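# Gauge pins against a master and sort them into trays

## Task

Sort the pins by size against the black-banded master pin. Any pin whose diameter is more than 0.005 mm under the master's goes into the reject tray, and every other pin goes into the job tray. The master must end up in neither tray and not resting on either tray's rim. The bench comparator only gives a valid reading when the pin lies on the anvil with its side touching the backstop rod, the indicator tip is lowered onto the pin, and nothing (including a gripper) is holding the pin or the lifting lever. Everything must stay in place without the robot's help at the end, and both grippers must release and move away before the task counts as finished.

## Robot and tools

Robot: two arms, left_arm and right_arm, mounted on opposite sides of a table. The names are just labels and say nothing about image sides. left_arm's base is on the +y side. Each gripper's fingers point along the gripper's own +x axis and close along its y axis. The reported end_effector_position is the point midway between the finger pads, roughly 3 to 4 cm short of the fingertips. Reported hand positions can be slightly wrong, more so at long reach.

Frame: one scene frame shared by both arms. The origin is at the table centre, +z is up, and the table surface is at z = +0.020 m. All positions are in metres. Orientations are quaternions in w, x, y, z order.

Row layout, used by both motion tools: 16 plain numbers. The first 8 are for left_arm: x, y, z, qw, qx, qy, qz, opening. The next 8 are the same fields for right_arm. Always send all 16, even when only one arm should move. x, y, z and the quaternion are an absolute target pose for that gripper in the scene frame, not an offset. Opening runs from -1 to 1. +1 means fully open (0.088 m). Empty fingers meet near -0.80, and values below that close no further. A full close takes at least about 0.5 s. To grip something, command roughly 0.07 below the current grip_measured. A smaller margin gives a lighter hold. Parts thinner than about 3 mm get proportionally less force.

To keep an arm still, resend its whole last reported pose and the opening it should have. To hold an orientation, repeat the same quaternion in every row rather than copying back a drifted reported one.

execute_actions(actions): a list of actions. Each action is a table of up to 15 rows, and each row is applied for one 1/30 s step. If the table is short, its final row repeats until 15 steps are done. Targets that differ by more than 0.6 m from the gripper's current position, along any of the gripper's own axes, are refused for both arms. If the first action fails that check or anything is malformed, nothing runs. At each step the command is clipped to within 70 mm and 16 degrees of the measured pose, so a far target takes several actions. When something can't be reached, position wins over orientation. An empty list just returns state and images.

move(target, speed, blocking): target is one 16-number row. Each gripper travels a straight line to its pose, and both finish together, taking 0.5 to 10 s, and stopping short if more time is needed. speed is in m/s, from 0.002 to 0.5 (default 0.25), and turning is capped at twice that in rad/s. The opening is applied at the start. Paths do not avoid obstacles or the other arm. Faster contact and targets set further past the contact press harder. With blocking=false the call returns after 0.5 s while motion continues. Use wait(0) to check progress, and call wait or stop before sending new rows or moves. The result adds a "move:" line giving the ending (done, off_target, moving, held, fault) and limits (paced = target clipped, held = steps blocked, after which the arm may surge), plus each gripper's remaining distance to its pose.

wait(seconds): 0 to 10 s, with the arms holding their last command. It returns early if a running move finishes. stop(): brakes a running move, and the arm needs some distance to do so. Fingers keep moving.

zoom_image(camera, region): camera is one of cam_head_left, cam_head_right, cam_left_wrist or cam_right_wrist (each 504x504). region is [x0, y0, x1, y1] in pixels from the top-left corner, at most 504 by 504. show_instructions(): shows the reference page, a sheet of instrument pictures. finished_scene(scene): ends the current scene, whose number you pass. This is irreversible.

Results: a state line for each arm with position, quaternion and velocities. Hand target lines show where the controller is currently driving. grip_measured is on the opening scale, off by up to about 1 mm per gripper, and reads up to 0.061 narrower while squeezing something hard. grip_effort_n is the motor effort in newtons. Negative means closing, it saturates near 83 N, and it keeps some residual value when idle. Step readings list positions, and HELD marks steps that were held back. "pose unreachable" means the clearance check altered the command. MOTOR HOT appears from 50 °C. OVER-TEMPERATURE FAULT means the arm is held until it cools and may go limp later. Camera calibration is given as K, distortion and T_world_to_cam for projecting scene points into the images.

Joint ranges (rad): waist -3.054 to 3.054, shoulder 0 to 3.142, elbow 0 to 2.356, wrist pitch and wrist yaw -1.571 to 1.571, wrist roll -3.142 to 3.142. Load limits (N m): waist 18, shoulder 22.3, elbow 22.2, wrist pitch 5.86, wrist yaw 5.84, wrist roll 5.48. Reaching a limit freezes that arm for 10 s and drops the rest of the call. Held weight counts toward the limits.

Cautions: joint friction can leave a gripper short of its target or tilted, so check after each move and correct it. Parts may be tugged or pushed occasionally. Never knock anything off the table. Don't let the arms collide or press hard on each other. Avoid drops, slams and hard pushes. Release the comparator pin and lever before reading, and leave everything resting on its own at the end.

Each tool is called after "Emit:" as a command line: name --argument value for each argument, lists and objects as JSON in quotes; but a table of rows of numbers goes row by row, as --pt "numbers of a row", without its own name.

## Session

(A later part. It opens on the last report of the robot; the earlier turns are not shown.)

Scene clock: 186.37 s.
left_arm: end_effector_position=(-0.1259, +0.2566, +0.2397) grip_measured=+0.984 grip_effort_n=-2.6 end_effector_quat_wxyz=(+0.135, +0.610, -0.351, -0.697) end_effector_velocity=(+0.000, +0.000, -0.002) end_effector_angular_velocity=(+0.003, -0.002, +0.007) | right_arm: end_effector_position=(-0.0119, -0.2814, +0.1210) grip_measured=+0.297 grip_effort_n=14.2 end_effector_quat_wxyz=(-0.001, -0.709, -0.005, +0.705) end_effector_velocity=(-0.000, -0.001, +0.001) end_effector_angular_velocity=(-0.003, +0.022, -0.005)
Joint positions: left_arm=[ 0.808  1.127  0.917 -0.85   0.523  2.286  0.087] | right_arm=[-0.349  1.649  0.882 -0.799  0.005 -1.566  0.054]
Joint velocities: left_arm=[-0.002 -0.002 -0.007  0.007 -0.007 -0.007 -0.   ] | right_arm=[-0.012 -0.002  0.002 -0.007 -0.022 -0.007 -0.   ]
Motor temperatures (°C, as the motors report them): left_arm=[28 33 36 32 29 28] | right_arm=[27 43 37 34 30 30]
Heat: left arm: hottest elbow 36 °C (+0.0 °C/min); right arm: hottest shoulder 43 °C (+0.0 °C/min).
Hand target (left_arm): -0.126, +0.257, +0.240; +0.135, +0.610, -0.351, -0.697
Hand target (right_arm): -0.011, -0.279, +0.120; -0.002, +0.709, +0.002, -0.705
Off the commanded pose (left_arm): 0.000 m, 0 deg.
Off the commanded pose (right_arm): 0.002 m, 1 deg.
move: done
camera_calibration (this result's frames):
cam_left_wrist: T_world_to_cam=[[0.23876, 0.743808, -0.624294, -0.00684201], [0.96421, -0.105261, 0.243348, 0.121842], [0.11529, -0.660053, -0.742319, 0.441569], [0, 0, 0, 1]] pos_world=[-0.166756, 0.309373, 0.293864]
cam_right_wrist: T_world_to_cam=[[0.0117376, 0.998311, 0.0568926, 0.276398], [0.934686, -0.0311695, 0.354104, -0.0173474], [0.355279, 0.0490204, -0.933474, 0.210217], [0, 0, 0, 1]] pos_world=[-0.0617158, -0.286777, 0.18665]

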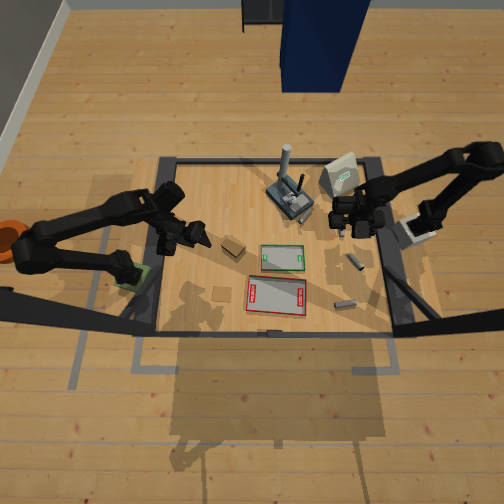

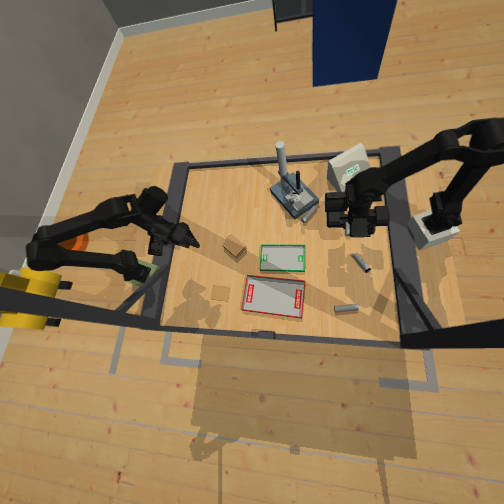

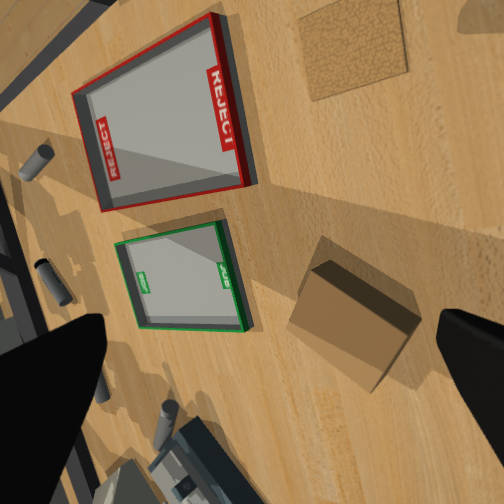

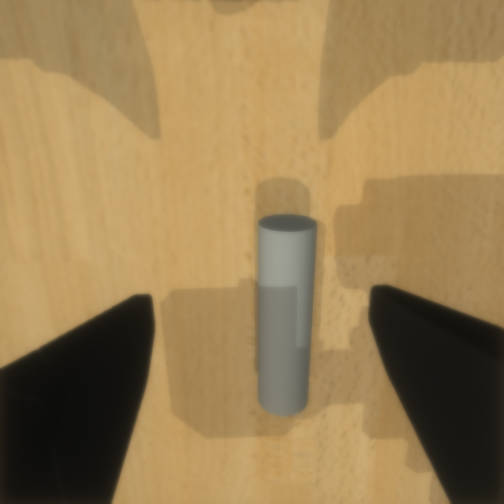

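Emit:
move --target '[-0.1259,0.2566,0.2397,0.135,0.610,-0.351,-0.697,1,-0.005,-0.273,0.08,0,-0.707,0,0.707,0.3]' --speed 0.08

Emit:
move --target '[-0.1259,0.2566,0.2397,0.135,0.610,-0.351,-0.697,1,-0.005,-0.273,0.062,0,-0.707,0,0.707,0.3]' --speed 0.04

Scene clock: 207.07 s.
left_arm: end_effector_position=(-0.1259, +0.2566, +0.2397) grip_measured=+0.984 grip_effort_n=-2.6 end_effector_quat_wxyz=(+0.135, +0.610, -0.351, -0.697) end_effector_velocity=(+0.002, +0.001, -0.001) end_effector_angular_velocity=(+0.017, -0.002, +0.025) | right_arm: end_effector_position=(-0.0052, -0.2692, +0.0844) grip_measured=+0.297 grip_effort_n=14.7 end_effector_quat_wxyz=(+0.006, -0.708, -0.005, +0.706) end_effector_velocity=(-0.000, -0.001, -0.004) end_effector_angular_velocity=(-0.007, +0.007, +0.005)
Joint positions: left_arm=[ 0.808  1.127  0.917 -0.85   0.523  2.286  0.087] | right_arm=[-0.375  1.772  0.85  -0.633  0.003 -1.583  0.054]
Joint velocities: left_arm=[-0.002 -0.002  0.002 -0.007 -0.022 -0.022 -0.   ] | right_arm=[-0.002  0.012 -0.002  0.007 -0.007 -0.007 -0.   ]
Motor temperatures (°C, as the motors report them): left_arm=[28 32 36 32 29 28] | right_arm=[27 40 37 32 30 30]
Heat: left arm: hottest elbow 36 °C (+0.0 °C/min); right arm: hottest shoulder 40 °C (-2.0 °C/min).
Hand target (left_arm): -0.126, +0.257, +0.240; +0.135, +0.610, -0.351, -0.697
Hand target (right_arm): -0.005, -0.272, +0.080; +0.000, +0.707, -0.000, -0.707
Off the commanded pose (left_arm): 0.000 m, 0 deg.
Off the commanded pose (right_arm): 0.006 m, 1 deg.
move: done
camera_calibration (this result's frames):
cam_left_wrist: T_world_to_cam=[[0.23876, 0.743808, -0.624294, -0.00684201], [0.96421, -0.105261, 0.243348, 0.121842], [0.11529, -0.660053, -0.742319, 0.441569], [0, 0, 0, 1]] pos_world=[-0.166756, 0.309373, 0.293864]
cam_right_wrist: T_world_to_cam=[[0.0209433, 0.997528, 0.0670817, 0.265162], [0.934824, -0.0433289, 0.352458, -0.0133665], [0.354494, 0.055328, -0.93342, 0.174753], [0, 0, 0, 1]] pos_world=[-0.0550069, -0.274754, 0.150042]

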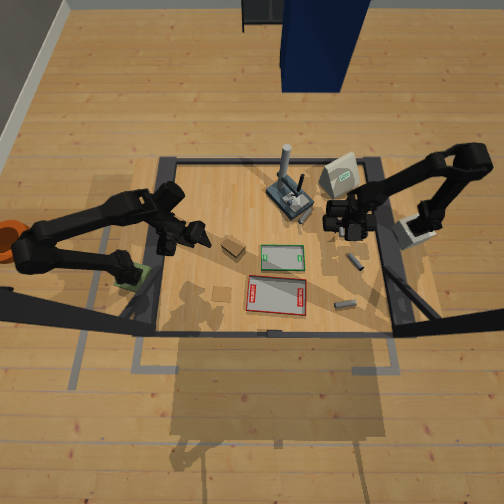

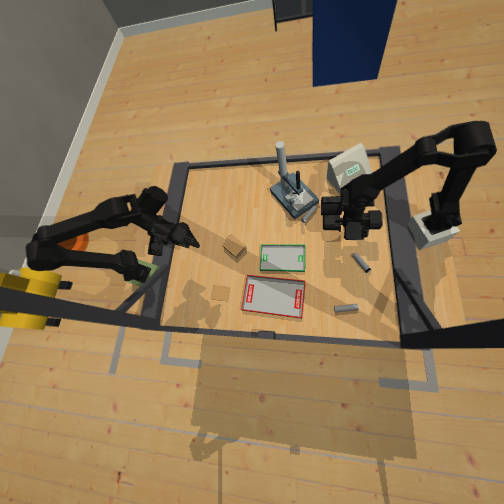

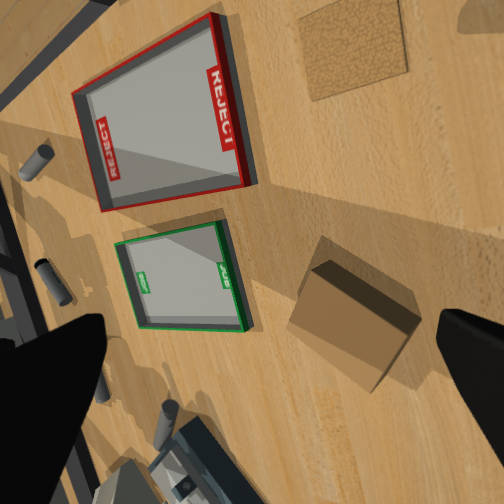

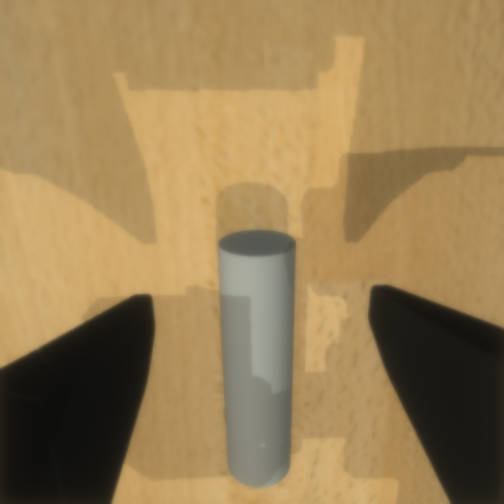

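Scene clock: 208.00 s.
left_arm: end_effector_position=(-0.1259, +0.2566, +0.2397) grip_measured=+0.984 grip_effort_n=-3.0 end_effector_quat_wxyz=(+0.135, +0.610, -0.351, -0.697) end_effector_velocity=(+0.002, +0.001, -0.003) end_effector_angular_velocity=(+0.009, -0.013, +0.014) | right_arm: end_effector_position=(-0.0053, -0.2687, +0.0664) grip_measured=+0.297 grip_effort_n=14.2 end_effector_quat_wxyz=(+0.006, -0.708, -0.006, +0.706) end_effector_velocity=(-0.001, -0.005, -0.002) end_effector_angular_velocity=(-0.017, +0.022, +0.015)
Joint positions: left_arm=[ 0.808  1.127  0.917 -0.85   0.523  2.286  0.087] | right_arm=[-0.375  1.824  0.823 -0.553  0.003 -1.583  0.054]
Joint velocities: left_arm=[-0.002 -0.002 -0.007  0.007 -0.022 -0.007 -0.   ] | right_arm=[-0.007  0.002 -0.007 -0.007 -0.022 -0.022  0.   ]
Motor temperatures (°C, as the motors report them): left_arm=[28 32 36 32 29 28] | right_arm=[27 40 37 32 30 30]
Heat: left arm: hottest elbow 36 °C (+0.0 °C/min); right arm: hottest shoulder 40 °C (-2.0 °C/min).
Hand target (left_arm): -0.126, +0.257, +0.240; +0.135, +0.610, -0.351, -0.697
Hand target (right_arm): -0.005, -0.273, +0.062; -0.000, +0.707, +0.000, -0.707
Off the commanded pose (left_arm): 0.000 m, 0 deg.
Off the commanded pose (right_arm): 0.006 m, 1 deg.
move: done
camera_calibration (this result's frames):
cam_left_wrist: T_world_to_cam=[[0.23876, 0.743808, -0.624294, -0.00684201], [0.96421, -0.105261, 0.243348, 0.121842], [0.11529, -0.660053, -0.742319, 0.441569], [0, 0, 0, 1]] pos_world=[-0.166756, 0.309373, 0.293864]
cam_right_wrist: T_world_to_cam=[[0.0205808, 0.997432, 0.0686001, 0.265745], [0.934966, -0.0435054, 0.35206, -0.00699506], [0.35414, 0.056893, -0.93346, 0.158421], [0, 0, 0, 1]] pos_world=[-0.0550323, -0.27438, 0.132112]

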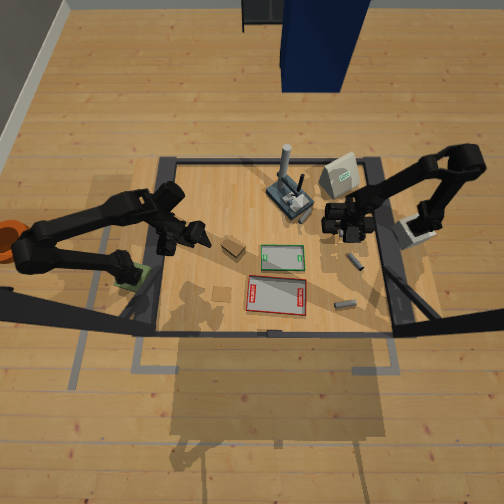

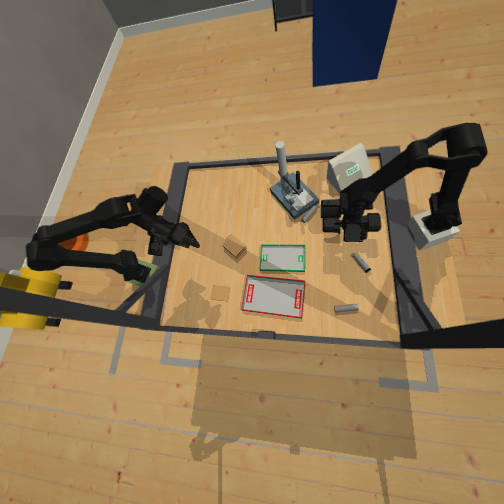

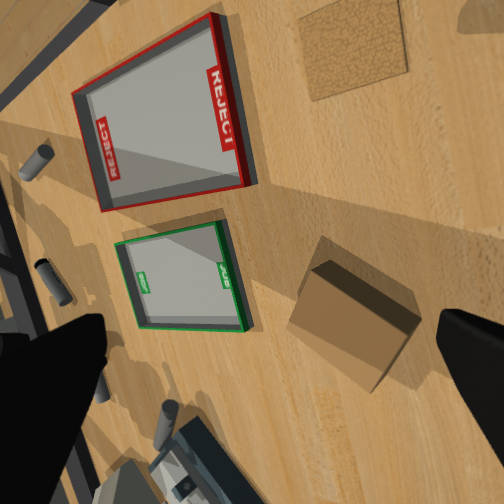

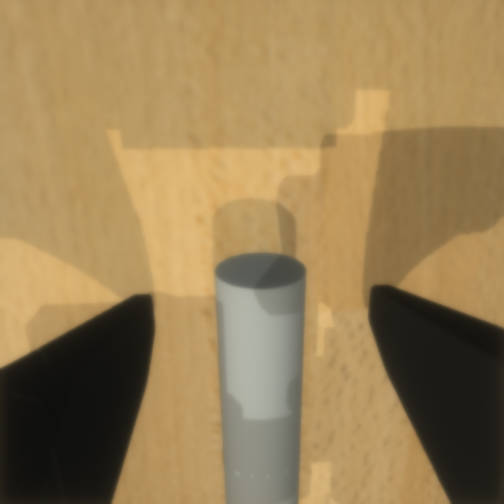

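End at v≈255; shift +3 mm x.

Emit:
move --target '[-0.1259,0.2566,0.2397,0.135,0.610,-0.351,-0.697,1,-0.001,-0.273,0.08,0,-0.707,0,0.707,0.3]' --speed 0.04

Emit:
move --target '[-0.1259,0.2566,0.2397,0.135,0.610,-0.351,-0.697,1,-0.001,-0.273,0.062,0,-0.707,0,0.707,0.3]' --speed 0.04

Scene clock: 213.40 s.
left_arm: end_effector_position=(-0.1259, +0.2566, +0.2397) grip_measured=+0.984 grip_effort_n=-2.6 end_effector_quat_wxyz=(+0.135, +0.610, -0.351, -0.697) end_effector_velocity=(-0.001, +0.004, -0.002) end_effector_angular_velocity=(+0.016, -0.001, +0.000) | right_arm: end_effector_position=(-0.0014, -0.2767, +0.0758) grip_measured=+0.297 grip_effort_n=13.7 end_effector_quat_wxyz=(-0.005, -0.708, +0.006, +0.706) end_effector_velocity=(-0.002, -0.007, +0.000) end_effector_angular_velocity=(-0.021, +0.023, -0.000)
Joint positions: left_arm=[ 0.808  1.127  0.917 -0.85   0.523  2.286  0.087] | right_arm=[-0.39   1.793  0.833 -0.625  0.003 -1.598  0.054]
Joint velocities: left_arm=[ 0.002 -0.007 -0.002 -0.022 -0.007  0.007 -0.   ] | right_arm=[-0.007 -0.007 -0.007 -0.022 -0.022 -0.007 -0.   ]
Motor temperatures (°C, as the motors report them): left_arm=[28 32 36 32 29 28] | right_arm=[27 40 36 32 30 30]
Heat: left arm: hottest elbow 36 °C (+0.0 °C/min); right arm: hottest shoulder 40 °C (-2.0 °C/min).
Hand target (left_arm): -0.126, +0.257, +0.240; +0.135, +0.610, -0.351, -0.697
Hand target (right_arm): -0.001, -0.273, +0.080; -0.000, +0.707, -0.000, -0.707
Off the commanded pose (left_arm): 0.000 m, 0 deg.
Off the commanded pose (right_arm): 0.006 m, 1 deg.
move: done
camera_calibration (this result's frames):
cam_left_wrist: T_world_to_cam=[[0.23876, 0.743808, -0.624294, -0.00684201], [0.96421, -0.105261, 0.243348, 0.121842], [0.11529, -0.660053, -0.742319, 0.441569], [0, 0, 0, 1]] pos_world=[-0.166756, 0.309373, 0.293864]
cam_right_wrist: T_world_to_cam=[[0.0209938, 0.999097, 0.0369422, 0.275876], [0.935178, -0.0326907, 0.352667, -0.0112683], [0.353556, 0.0271437, -0.935019, 0.158132], [0, 0, 0, 1]] pos_world=[-0.0511622, -0.280287, 0.141639]

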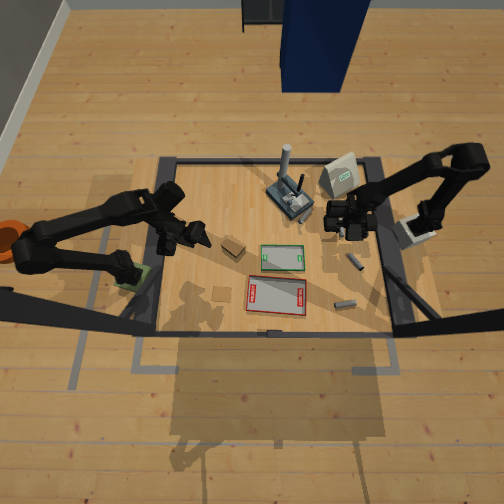

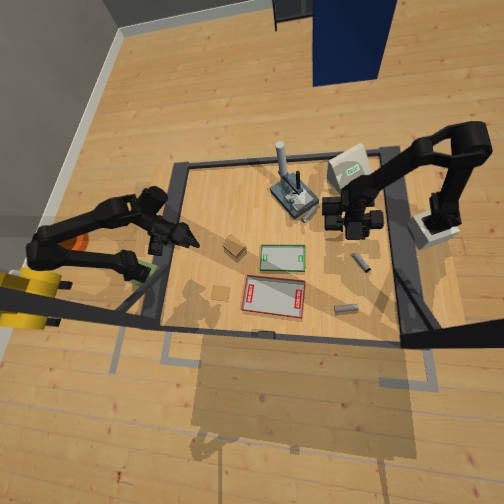

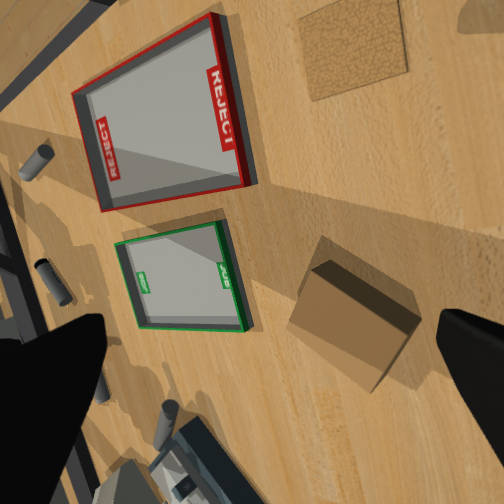

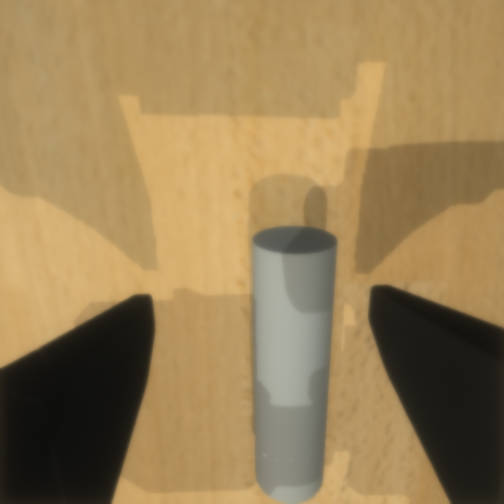

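Scene clock: 214.20 s.
left_arm: end_effector_position=(-0.1259, +0.2566, +0.2397) grip_measured=+0.984 grip_effort_n=-3.0 end_effector_quat_wxyz=(+0.135, +0.610, -0.351, -0.697) end_effector_velocity=(-0.002, +0.001, -0.001) end_effector_angular_velocity=(+0.011, +0.003, +0.002) | right_arm: end_effector_position=(-0.0012, -0.2691, +0.0665) grip_measured=+0.297 grip_effort_n=13.7 end_effector_quat_wxyz=(+0.006, -0.708, -0.005, +0.706) end_effector_velocity=(-0.000, +0.000, -0.001) end_effector_angular_velocity=(+0.003, +0.007, +0.005)
Joint positions: left_arm=[ 0.808  1.127  0.917 -0.85   0.523  2.286  0.087] | right_arm=[-0.39   1.823  0.823 -0.554  0.003 -1.598  0.054]
Joint velocities: left_arm=[-0.007 -0.002 -0.002 -0.007 -0.007 -0.007 -0.   ] | right_arm=[-0.002  0.002 -0.002  0.007 -0.007 -0.007  0.   ]
Motor temperatures (°C, as the motors report them): left_arm=[28 32 36 32 29 28] | right_arm=[27 39 36 32 30 30]
Heat: left arm: hottest elbow 36 °C (+0.0 °C/min); right arm: hottest shoulder 39 °C (-3.0 °C/min).
Hand target (left_arm): -0.126, +0.257, +0.240; +0.135, +0.610, -0.351, -0.697
Hand target (right_arm): -0.001, -0.273, +0.062; +0.000, +0.707, +0.000, -0.707
Off the commanded pose (left_arm): 0.000 m, 0 deg.
Off the commanded pose (right_arm): 0.006 m, 1 deg.
move: done
camera_calibration (this result's frames):
cam_left_wrist: T_world_to_cam=[[0.23876, 0.743808, -0.624294, -0.00684201], [0.96421, -0.105261, 0.243348, 0.121842], [0.11529, -0.660053, -0.742319, 0.441569], [0, 0, 0, 1]] pos_world=[-0.166756, 0.309373, 0.293864]
cam_right_wrist: T_world_to_cam=[[0.0205681, 0.997513, 0.0674155, 0.266198], [0.934889, -0.0430875, 0.352314, -0.010706], [0.354343, 0.0557796, -0.93345, 0.156734], [0, 0, 0, 1]] pos_world=[-0.0510037, -0.274739, 0.132129]

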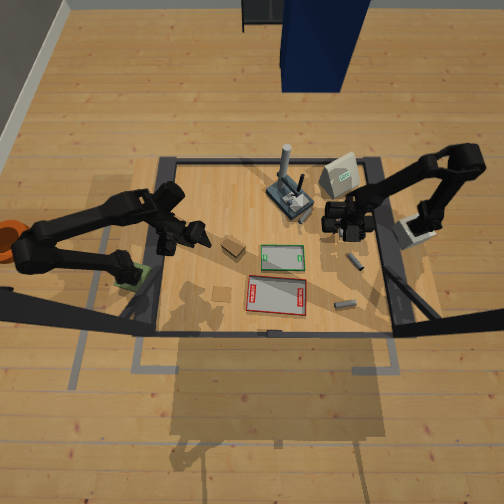

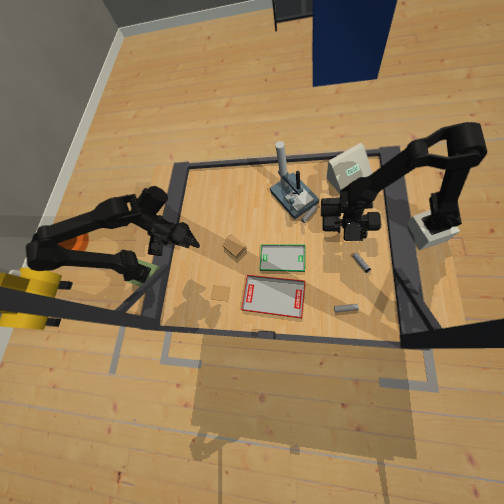

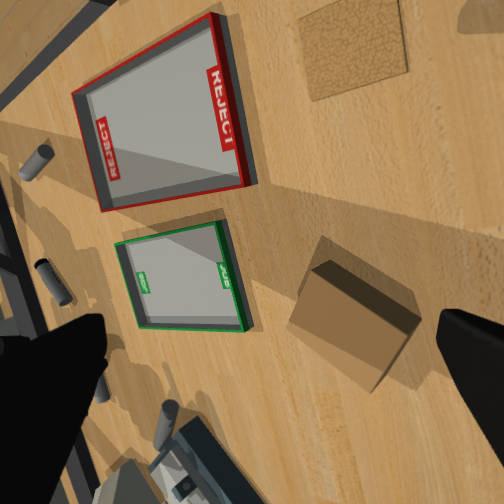

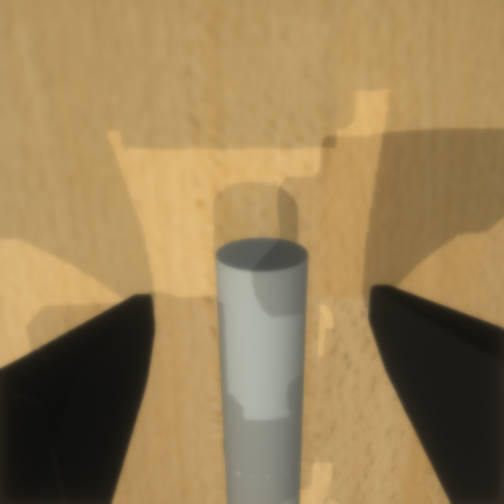

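Good. Full sequence.

Emit:
move --target '[-0.1259,0.2566,0.2397,0.135,0.610,-0.351,-0.697,1,-0.001,-0.273,0.062,0,-0.707,0,0.707,-0.6]'

Emit:
move --target '[-0.1259,0.2566,0.2397,0.135,0.610,-0.351,-0.697,1,-0.001,-0.273,0.15,0,-0.707,0,0.707,-0.6]' --speed 0.1

Emit:
move --target '[-0.1259,0.2566,0.2397,0.135,0.610,-0.351,-0.697,1,0.117,-0.133,0.15,-0.230,-0.669,-0.230,0.669,-0.6]' --speed 0.12

Emit:
move --target '[-0.1259,0.2566,0.2397,0.135,0.610,-0.351,-0.697,1,0.114,-0.135,0.106,-0.230,-0.669,-0.230,0.669,-0.6]' --speed 0.05

Emit:
move --target '[-0.1259,0.2566,0.2397,0.135,0.610,-0.351,-0.697,1,0.093,-0.100,0.105,-0.230,-0.669,-0.230,0.669,-0.6]' --speed 0.02

Scene clock: 220.43 s.
left_arm: end_effector_position=(-0.1259, +0.2566, +0.2397) grip_measured=+0.984 grip_effort_n=-2.6 end_effector_quat_wxyz=(+0.135, +0.610, -0.351, -0.697) end_effector_velocity=(+0.001, -0.000, -0.000) end_effector_angular_velocity=(-0.005, -0.014, -0.004) | right_arm: end_effector_position=(-0.0013, -0.2689, +0.0662) grip_measured=-0.449 grip_effort_n=-83.5 end_effector_quat_wxyz=(+0.006, -0.708, -0.005, +0.706) end_effector_velocity=(+0.002, -0.005, +0.000) end_effector_angular_velocity=(-0.022, -0.007, +0.019)
Joint positions: left_arm=[ 0.808  1.127  0.917 -0.85   0.523  2.286  0.087] | right_arm=[-0.39   1.824  0.823 -0.553  0.003 -1.598  0.017]
Joint velocities: left_arm=[-0.002 -0.002 -0.002  0.007 -0.007  0.007 -0.   ] | right_arm=[-0.002 -0.002 -0.002 -0.022  0.007 -0.022 -0.   ]
Motor temperatures (°C, as the motors report them): left_arm=[28 32 37 32 29 28] | right_arm=[27 39 35 31 30 30]
Heat: left arm: hottest elbow 37 °C (+1.0 °C/min); right arm: hottest shoulder 39 °C (-4.1 °C/min).
Hand target (left_arm): -0.126, +0.257, +0.240; +0.135, +0.610, -0.351, -0.697
Hand target (right_arm): -0.001, -0.273, +0.062; -0.000, +0.707, -0.000, -0.707
Off the commanded pose (left_arm): 0.000 m, 0 deg.
Off the commanded pose (right_arm): 0.006 m, 1 deg.
move: done
camera_calibration (this result's frames):
cam_left_wrist: T_world_to_cam=[[0.23876, 0.743808, -0.624294, -0.00684201], [0.96421, -0.105261, 0.243348, 0.121842], [0.11529, -0.660053, -0.742319, 0.441569], [0, 0, 0, 1]] pos_world=[-0.166756, 0.309373, 0.293864]
cam_right_wrist: T_world_to_cam=[[0.0205871, 0.997487, 0.067799, 0.266008], [0.93502, -0.0432199, 0.351951, -0.0105608], [0.353997, 0.0561478, -0.93356, 0.156583], [0, 0, 0, 1]] pos_world=[-0.0510317, -0.274587, 0.131862]

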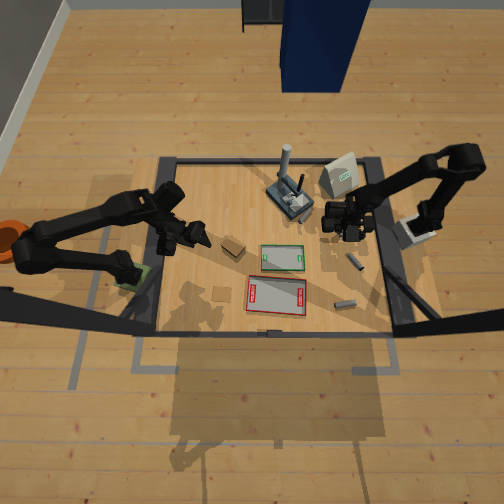

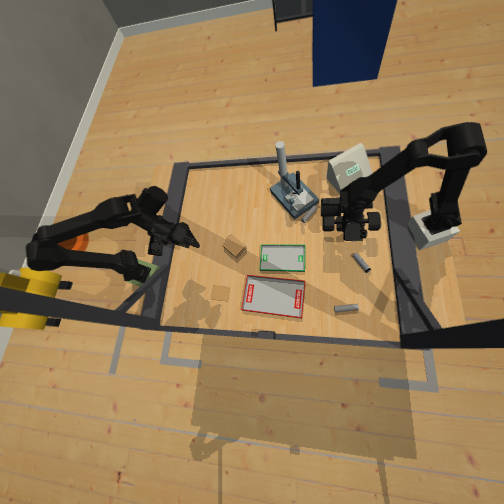

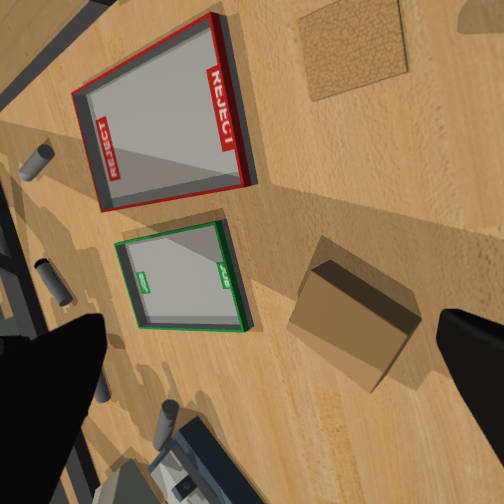

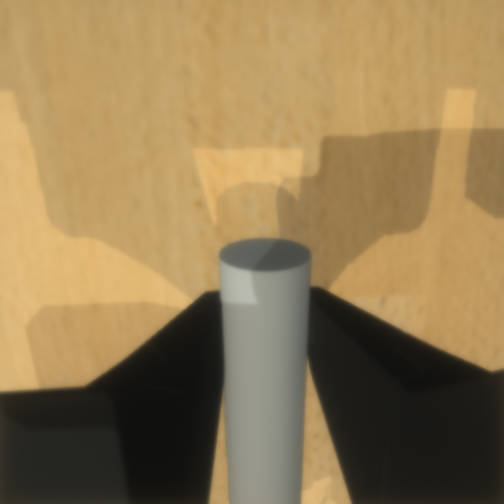

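Scene clock: 221.73 s.
left_arm: end_effector_position=(-0.1259, +0.2566, +0.2397) grip_measured=+0.984 grip_effort_n=-2.6 end_effector_quat_wxyz=(+0.135, +0.610, -0.351, -0.697) end_effector_velocity=(-0.001, +0.002, -0.000) end_effector_angular_velocity=(+0.004, -0.009, -0.004) | right_arm: end_effector_position=(-0.0016, -0.2788, +0.1431) grip_measured=-0.449 grip_effort_n=-83.5 end_effector_quat_wxyz=(-0.009, -0.707, +0.009, +0.707) end_effector_velocity=(-0.003, -0.003, +0.002) end_effector_angular_velocity=(-0.012, +0.023, +0.019)
Joint positions: left_arm=[ 0.808  1.127  0.917 -0.85   0.523  2.286  0.087] | right_arm=[-0.39   1.641  0.972 -0.927  0.002 -1.598  0.017]
Joint velocities: left_arm=[-0.002 -0.007 -0.002 -0.007 -0.007  0.007 -0.   ] | right_arm=[-0.002 -0.007  0.002 -0.022 -0.022 -0.022 -0.   ]
Motor temperatures (°C, as the motors report them): left_arm=[28 32 37 32 29 28] | right_arm=[27 39 36 31 30 30]
Heat: left arm: hottest elbow 37 °C (+1.0 °C/min); right arm: hottest shoulder 39 °C (-4.1 °C/min).
Hand target (left_arm): -0.126, +0.257, +0.240; +0.135, +0.610, -0.351, -0.697
Hand target (right_arm): -0.001, -0.274, +0.150; -0.000, +0.707, -0.000, -0.707
Off the commanded pose (left_arm): 0.000 m, 0 deg.
Off the commanded pose (right_arm): 0.009 m, 1 deg.
move: off_target (right_arm)
camera_calibration (this result's frames):
cam_left_wrist: T_world_to_cam=[[0.23876, 0.743808, -0.624294, -0.00684201], [0.96421, -0.105261, 0.243348, 0.121842], [0.11529, -0.660053, -0.742319, 0.441569], [0, 0, 0, 1]] pos_world=[-0.166756, 0.309373, 0.293864]
cam_right_wrist: T_world_to_cam=[[0.0210629, 0.999433, 0.026274, 0.277171], [0.935689, -0.0289636, 0.351635, -0.0337575], [0.352196, 0.0171779, -0.935769, 0.21848], [0, 0, 0, 1]] pos_world=[-0.0511994, -0.281745, 0.209035]

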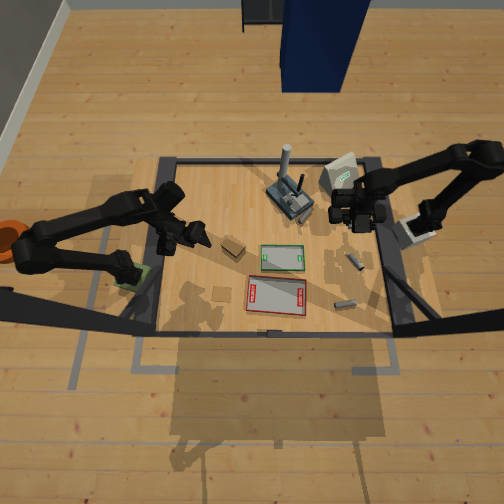

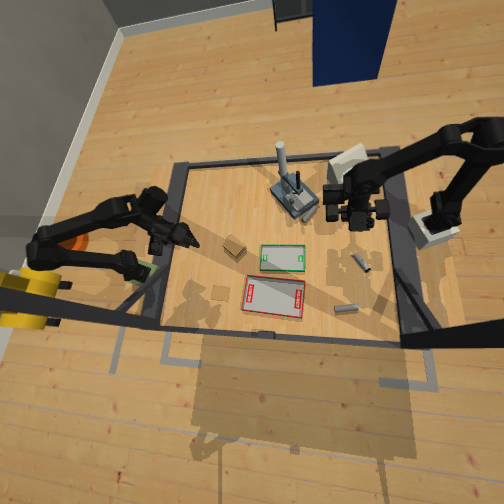

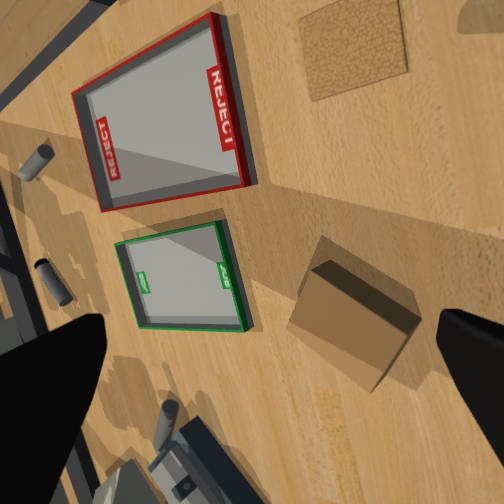

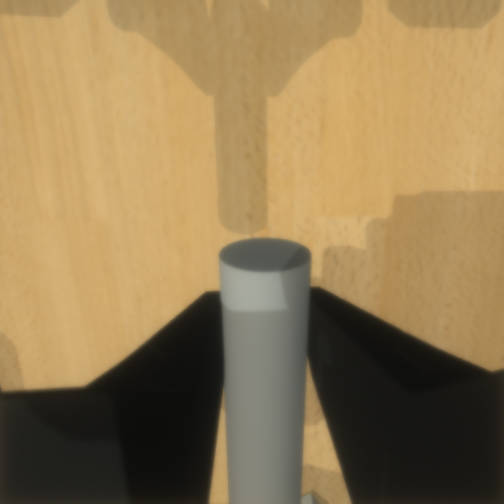

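Scene clock: 224.93 s.
left_arm: end_effector_position=(-0.1259, +0.2566, +0.2397) grip_measured=+0.984 grip_effort_n=-2.6 end_effector_quat_wxyz=(+0.135, +0.610, -0.351, -0.697) end_effector_velocity=(-0.005, +0.006, -0.002) end_effector_angular_velocity=(+0.026, +0.026, -0.000) | right_arm: end_effector_position=(+0.1154, -0.1360, +0.1518) grip_measured=-0.449 grip_effort_n=-83.5 end_effector_quat_wxyz=(+0.230, +0.670, +0.228, -0.668) end_effector_velocity=(+0.000, +0.000, +0.001) end_effector_angular_velocity=(-0.010, +0.011, +0.034)
Joint positions: left_arm=[ 0.808  1.127  0.917 -0.85   0.523  2.286  0.087] | right_arm=[-0.658  2.202  1.779 -1.147  0.004 -2.527  0.017]
Joint velocities: left_arm=[-0.002 -0.007 -0.002 -0.037  0.007 -0.007  0.   ] | right_arm=[-0.002  0.012  0.022 -0.022 -0.007 -0.037 -0.   ]
Motor temperatures (°C, as the motors report them): left_arm=[28 32 37 32 29 28] | right_arm=[27 39 36 31 30 30]
Heat: left arm: hottest elbow 37 °C (+1.0 °C/min); right arm: hottest shoulder 39 °C (-4.0 °C/min).
Hand target (left_arm): -0.126, +0.257, +0.240; +0.135, +0.610, -0.351, -0.697
Hand target (right_arm): +0.117, -0.133, +0.152; +0.230, +0.670, +0.230, -0.667
Off the commanded pose (left_arm): 0.000 m, 0 deg.
Off the commanded pose (right_arm): 0.004 m, 0 deg.
move: done
camera_calibration (this result's frames):
cam_left_wrist: T_world_to_cam=[[0.23876, 0.743808, -0.624294, -0.00684201], [0.96421, -0.105261, 0.243348, 0.121842], [0.11529, -0.660053, -0.742319, 0.441569], [0, 0, 0, 1]] pos_world=[-0.166756, 0.309373, 0.293864]
cam_right_wrist: T_world_to_cam=[[-0.596258, 0.801326, 0.0484976, 0.17262], [0.760828, 0.544782, 0.352637, -0.0441119], [0.256157, 0.247161, -0.934503, 0.225149], [0, 0, 0, 1]] pos_world=[0.0788144, -0.169942, 0.217586]

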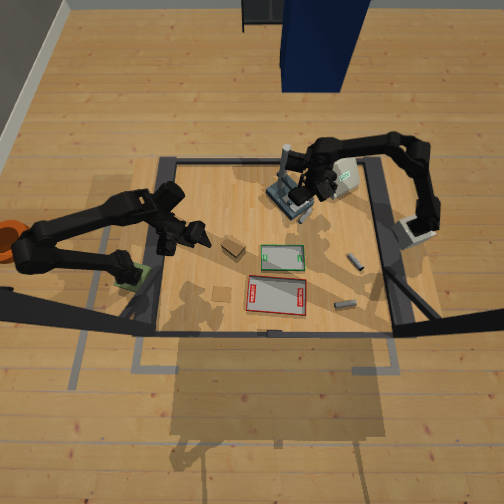

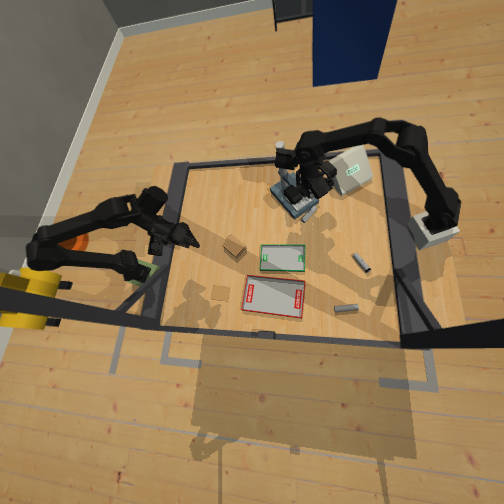

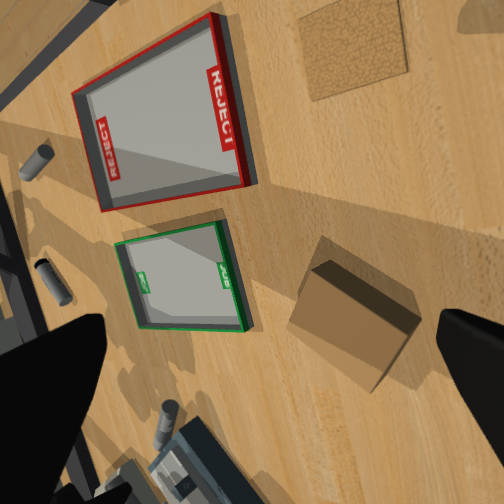

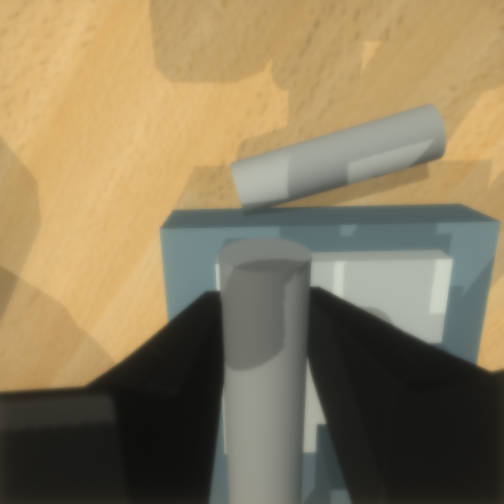

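Scene clock: 226.13 s.
left_arm: end_effector_position=(-0.1259, +0.2566, +0.2397) grip_measured=+0.984 grip_effort_n=-3.0 end_effector_quat_wxyz=(+0.135, +0.610, -0.351, -0.697) end_effector_velocity=(-0.001, -0.001, +0.002) end_effector_angular_velocity=(-0.012, +0.004, -0.000) | right_arm: end_effector_position=(+0.1152, -0.1335, +0.1165) grip_measured=-0.449 grip_effort_n=-83.5 end_effector_quat_wxyz=(+0.226, +0.672, +0.233, -0.665) end_effector_velocity=(+0.000, -0.007, -0.003) end_effector_angular_velocity=(-0.023, -0.000, -0.010)
Joint positions: left_arm=[ 0.808  1.127  0.917 -0.85   0.523  2.286  0.087] | right_arm=[-0.657  2.234  1.687 -1.009  0.001 -2.528  0.017]
Joint velocities: left_arm=[-0.002 -0.007 -0.002  0.007  0.007 -0.007 -0.   ] | right_arm=[-0.002 -0.002 -0.017 -0.007  0.007  0.007 -0.   ]
Motor temperatures (°C, as the motors report them): left_arm=[28 32 37 32 29 28] | right_arm=[27 40 36 31 30 30]
Heat: left arm: hottest elbow 37 °C (+1.0 °C/min); right arm: hottest shoulder 40 °C (-3.0 °C/min).
Hand target (left_arm): -0.126, +0.257, +0.240; +0.135, +0.610, -0.351, -0.697
Hand target (right_arm): +0.114, -0.134, +0.106; +0.230, +0.669, +0.230, -0.669
Off the commanded pose (left_arm): 0.000 m, 0 deg.
Off the commanded pose (right_arm): 0.011 m, 1 deg.
move: off_target (right_arm)
camera_calibration (this result's frames):
cam_left_wrist: T_world_to_cam=[[0.23876, 0.743808, -0.624294, -0.00684201], [0.96421, -0.105261, 0.243348, 0.121842], [0.11529, -0.660053, -0.742319, 0.441569], [0, 0, 0, 1]] pos_world=[-0.166756, 0.309373, 0.293864]
cam_right_wrist: T_world_to_cam=[[-0.597563, 0.799626, 0.0592943, 0.170895], [0.759556, 0.540823, 0.361366, -0.0342084], [0.25689, 0.260976, -0.930537, 0.192912], [0, 0, 0, 1]] pos_world=[0.0785467, -0.168497, 0.181741]

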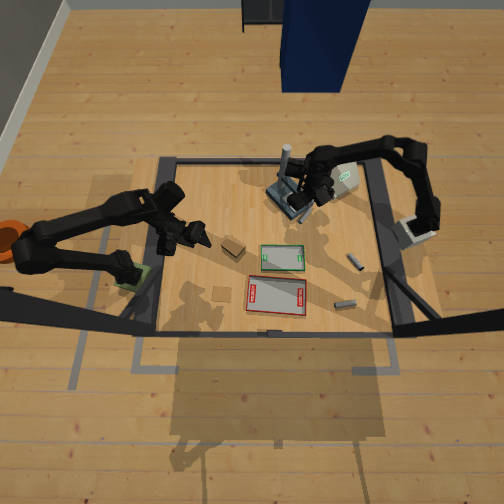

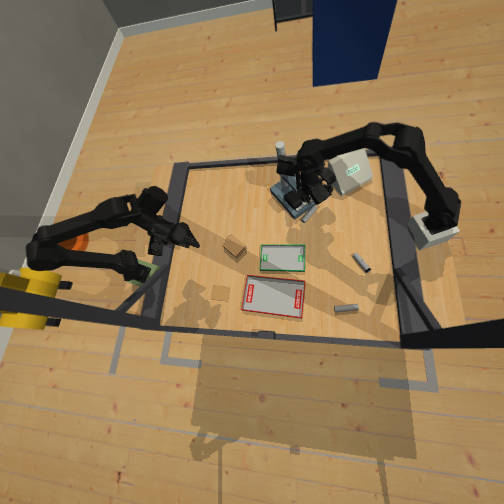

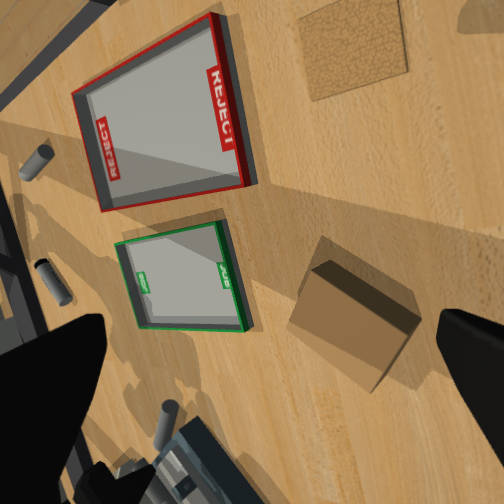

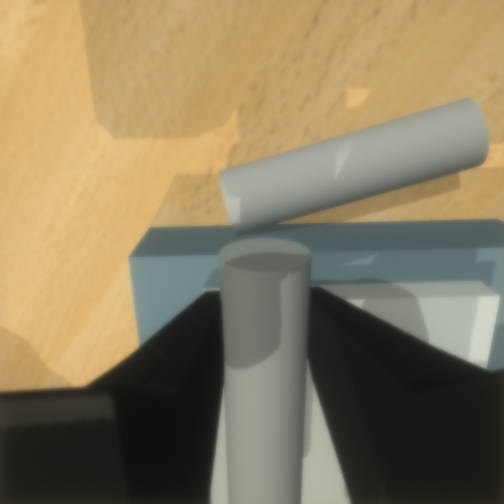

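Scene clock: 228.43 s.
left_arm: end_effector_position=(-0.1259, +0.2566, +0.2397) grip_measured=+0.984 grip_effort_n=-2.6 end_effector_quat_wxyz=(+0.135, +0.610, -0.351, -0.697) end_effector_velocity=(-0.001, +0.002, -0.001) end_effector_angular_velocity=(+0.011, +0.003, +0.007) | right_arm: end_effector_position=(+0.1009, -0.1125, +0.1151) grip_measured=-0.447 grip_effort_n=-83.5 end_effector_quat_wxyz=(+0.228, +0.675, +0.214, -0.668) end_effector_velocity=(+0.002, -0.000, +0.001) end_effector_angular_velocity=(-0.001, +0.008, -0.000)
Joint positions: left_arm=[ 0.808  1.127  0.917 -0.85   0.523  2.286  0.087] | right_arm=[-0.607  2.324  1.835 -1.093  0.019 -2.453  0.017]
Joint velocities: left_arm=[-0.002 -0.002 -0.002 -0.007 -0.007 -0.007 -0.   ] | right_arm=[-0.007  0.002  0.007 -0.007 -0.007 -0.007 -0.   ]
Motor temperatures (°C, as the motors report them): left_arm=[28 32 37 32 29 28] | right_arm=[27 40 36 31 30 30]
Heat: left arm: hottest elbow 37 °C (+1.0 °C/min); right arm: hottest shoulder 40 °C (-4.1 °C/min).
Hand target (left_arm): -0.126, +0.257, +0.240; +0.135, +0.610, -0.351, -0.697
Hand target (right_arm): +0.092, -0.101, +0.105; +0.230, +0.668, +0.230, -0.669
Off the commanded pose (left_arm): 0.000 m, 0 deg.
Off the commanded pose (right_arm): 0.018 m, 2 deg.
move: off_target (right_arm)
camera_calibration (this result's frames):
cam_left_wrist: T_world_to_cam=[[0.23876, 0.743808, -0.624294, -0.00684201], [0.96421, -0.105261, 0.243348, 0.121842], [0.11529, -0.660053, -0.742319, 0.441569], [0, 0, 0, 1]] pos_world=[-0.166756, 0.309373, 0.293864]
cam_right_wrist: T_world_to_cam=[[-0.578269, 0.815302, 0.0297901, 0.14887], [0.769112, 0.5326, 0.353276, -0.0351422], [0.272161, 0.227201, -0.935045, 0.185012], [0, 0, 0, 1]] pos_world=[0.0627623, -0.144692, 0.180974]

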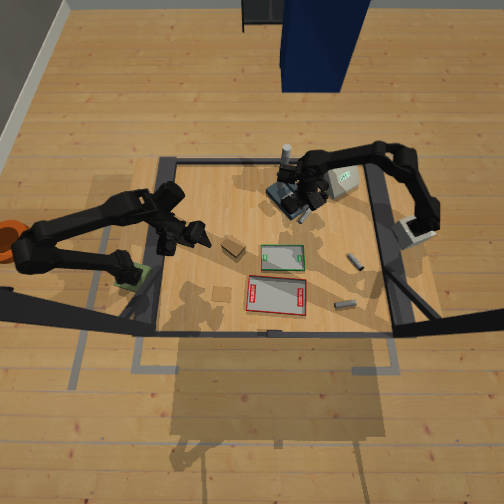

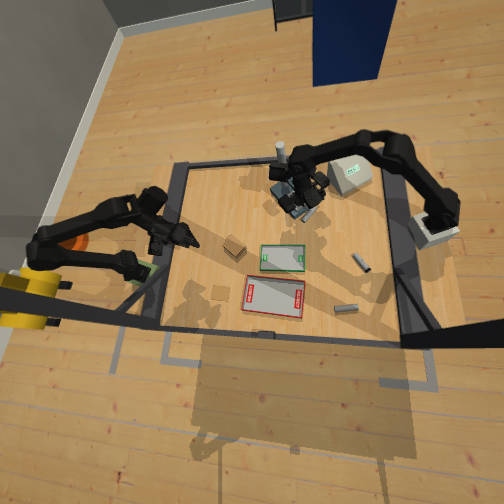

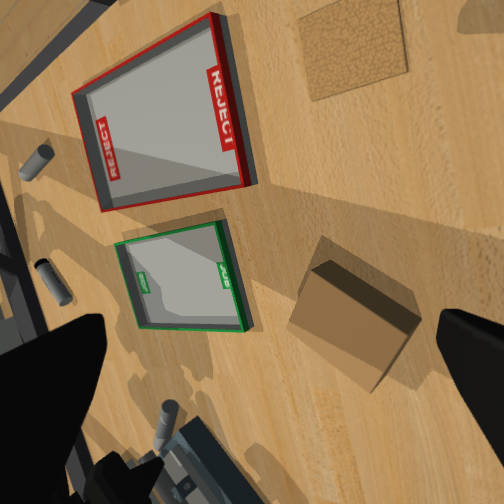

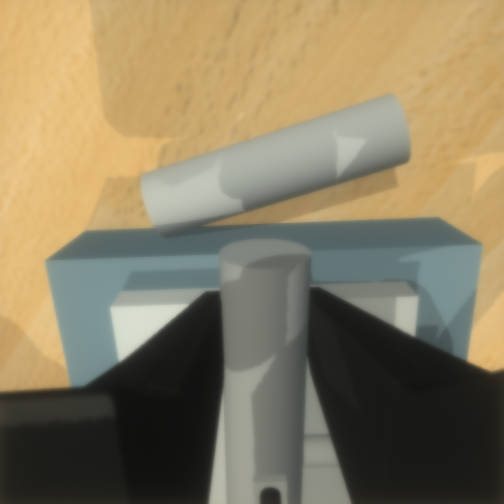

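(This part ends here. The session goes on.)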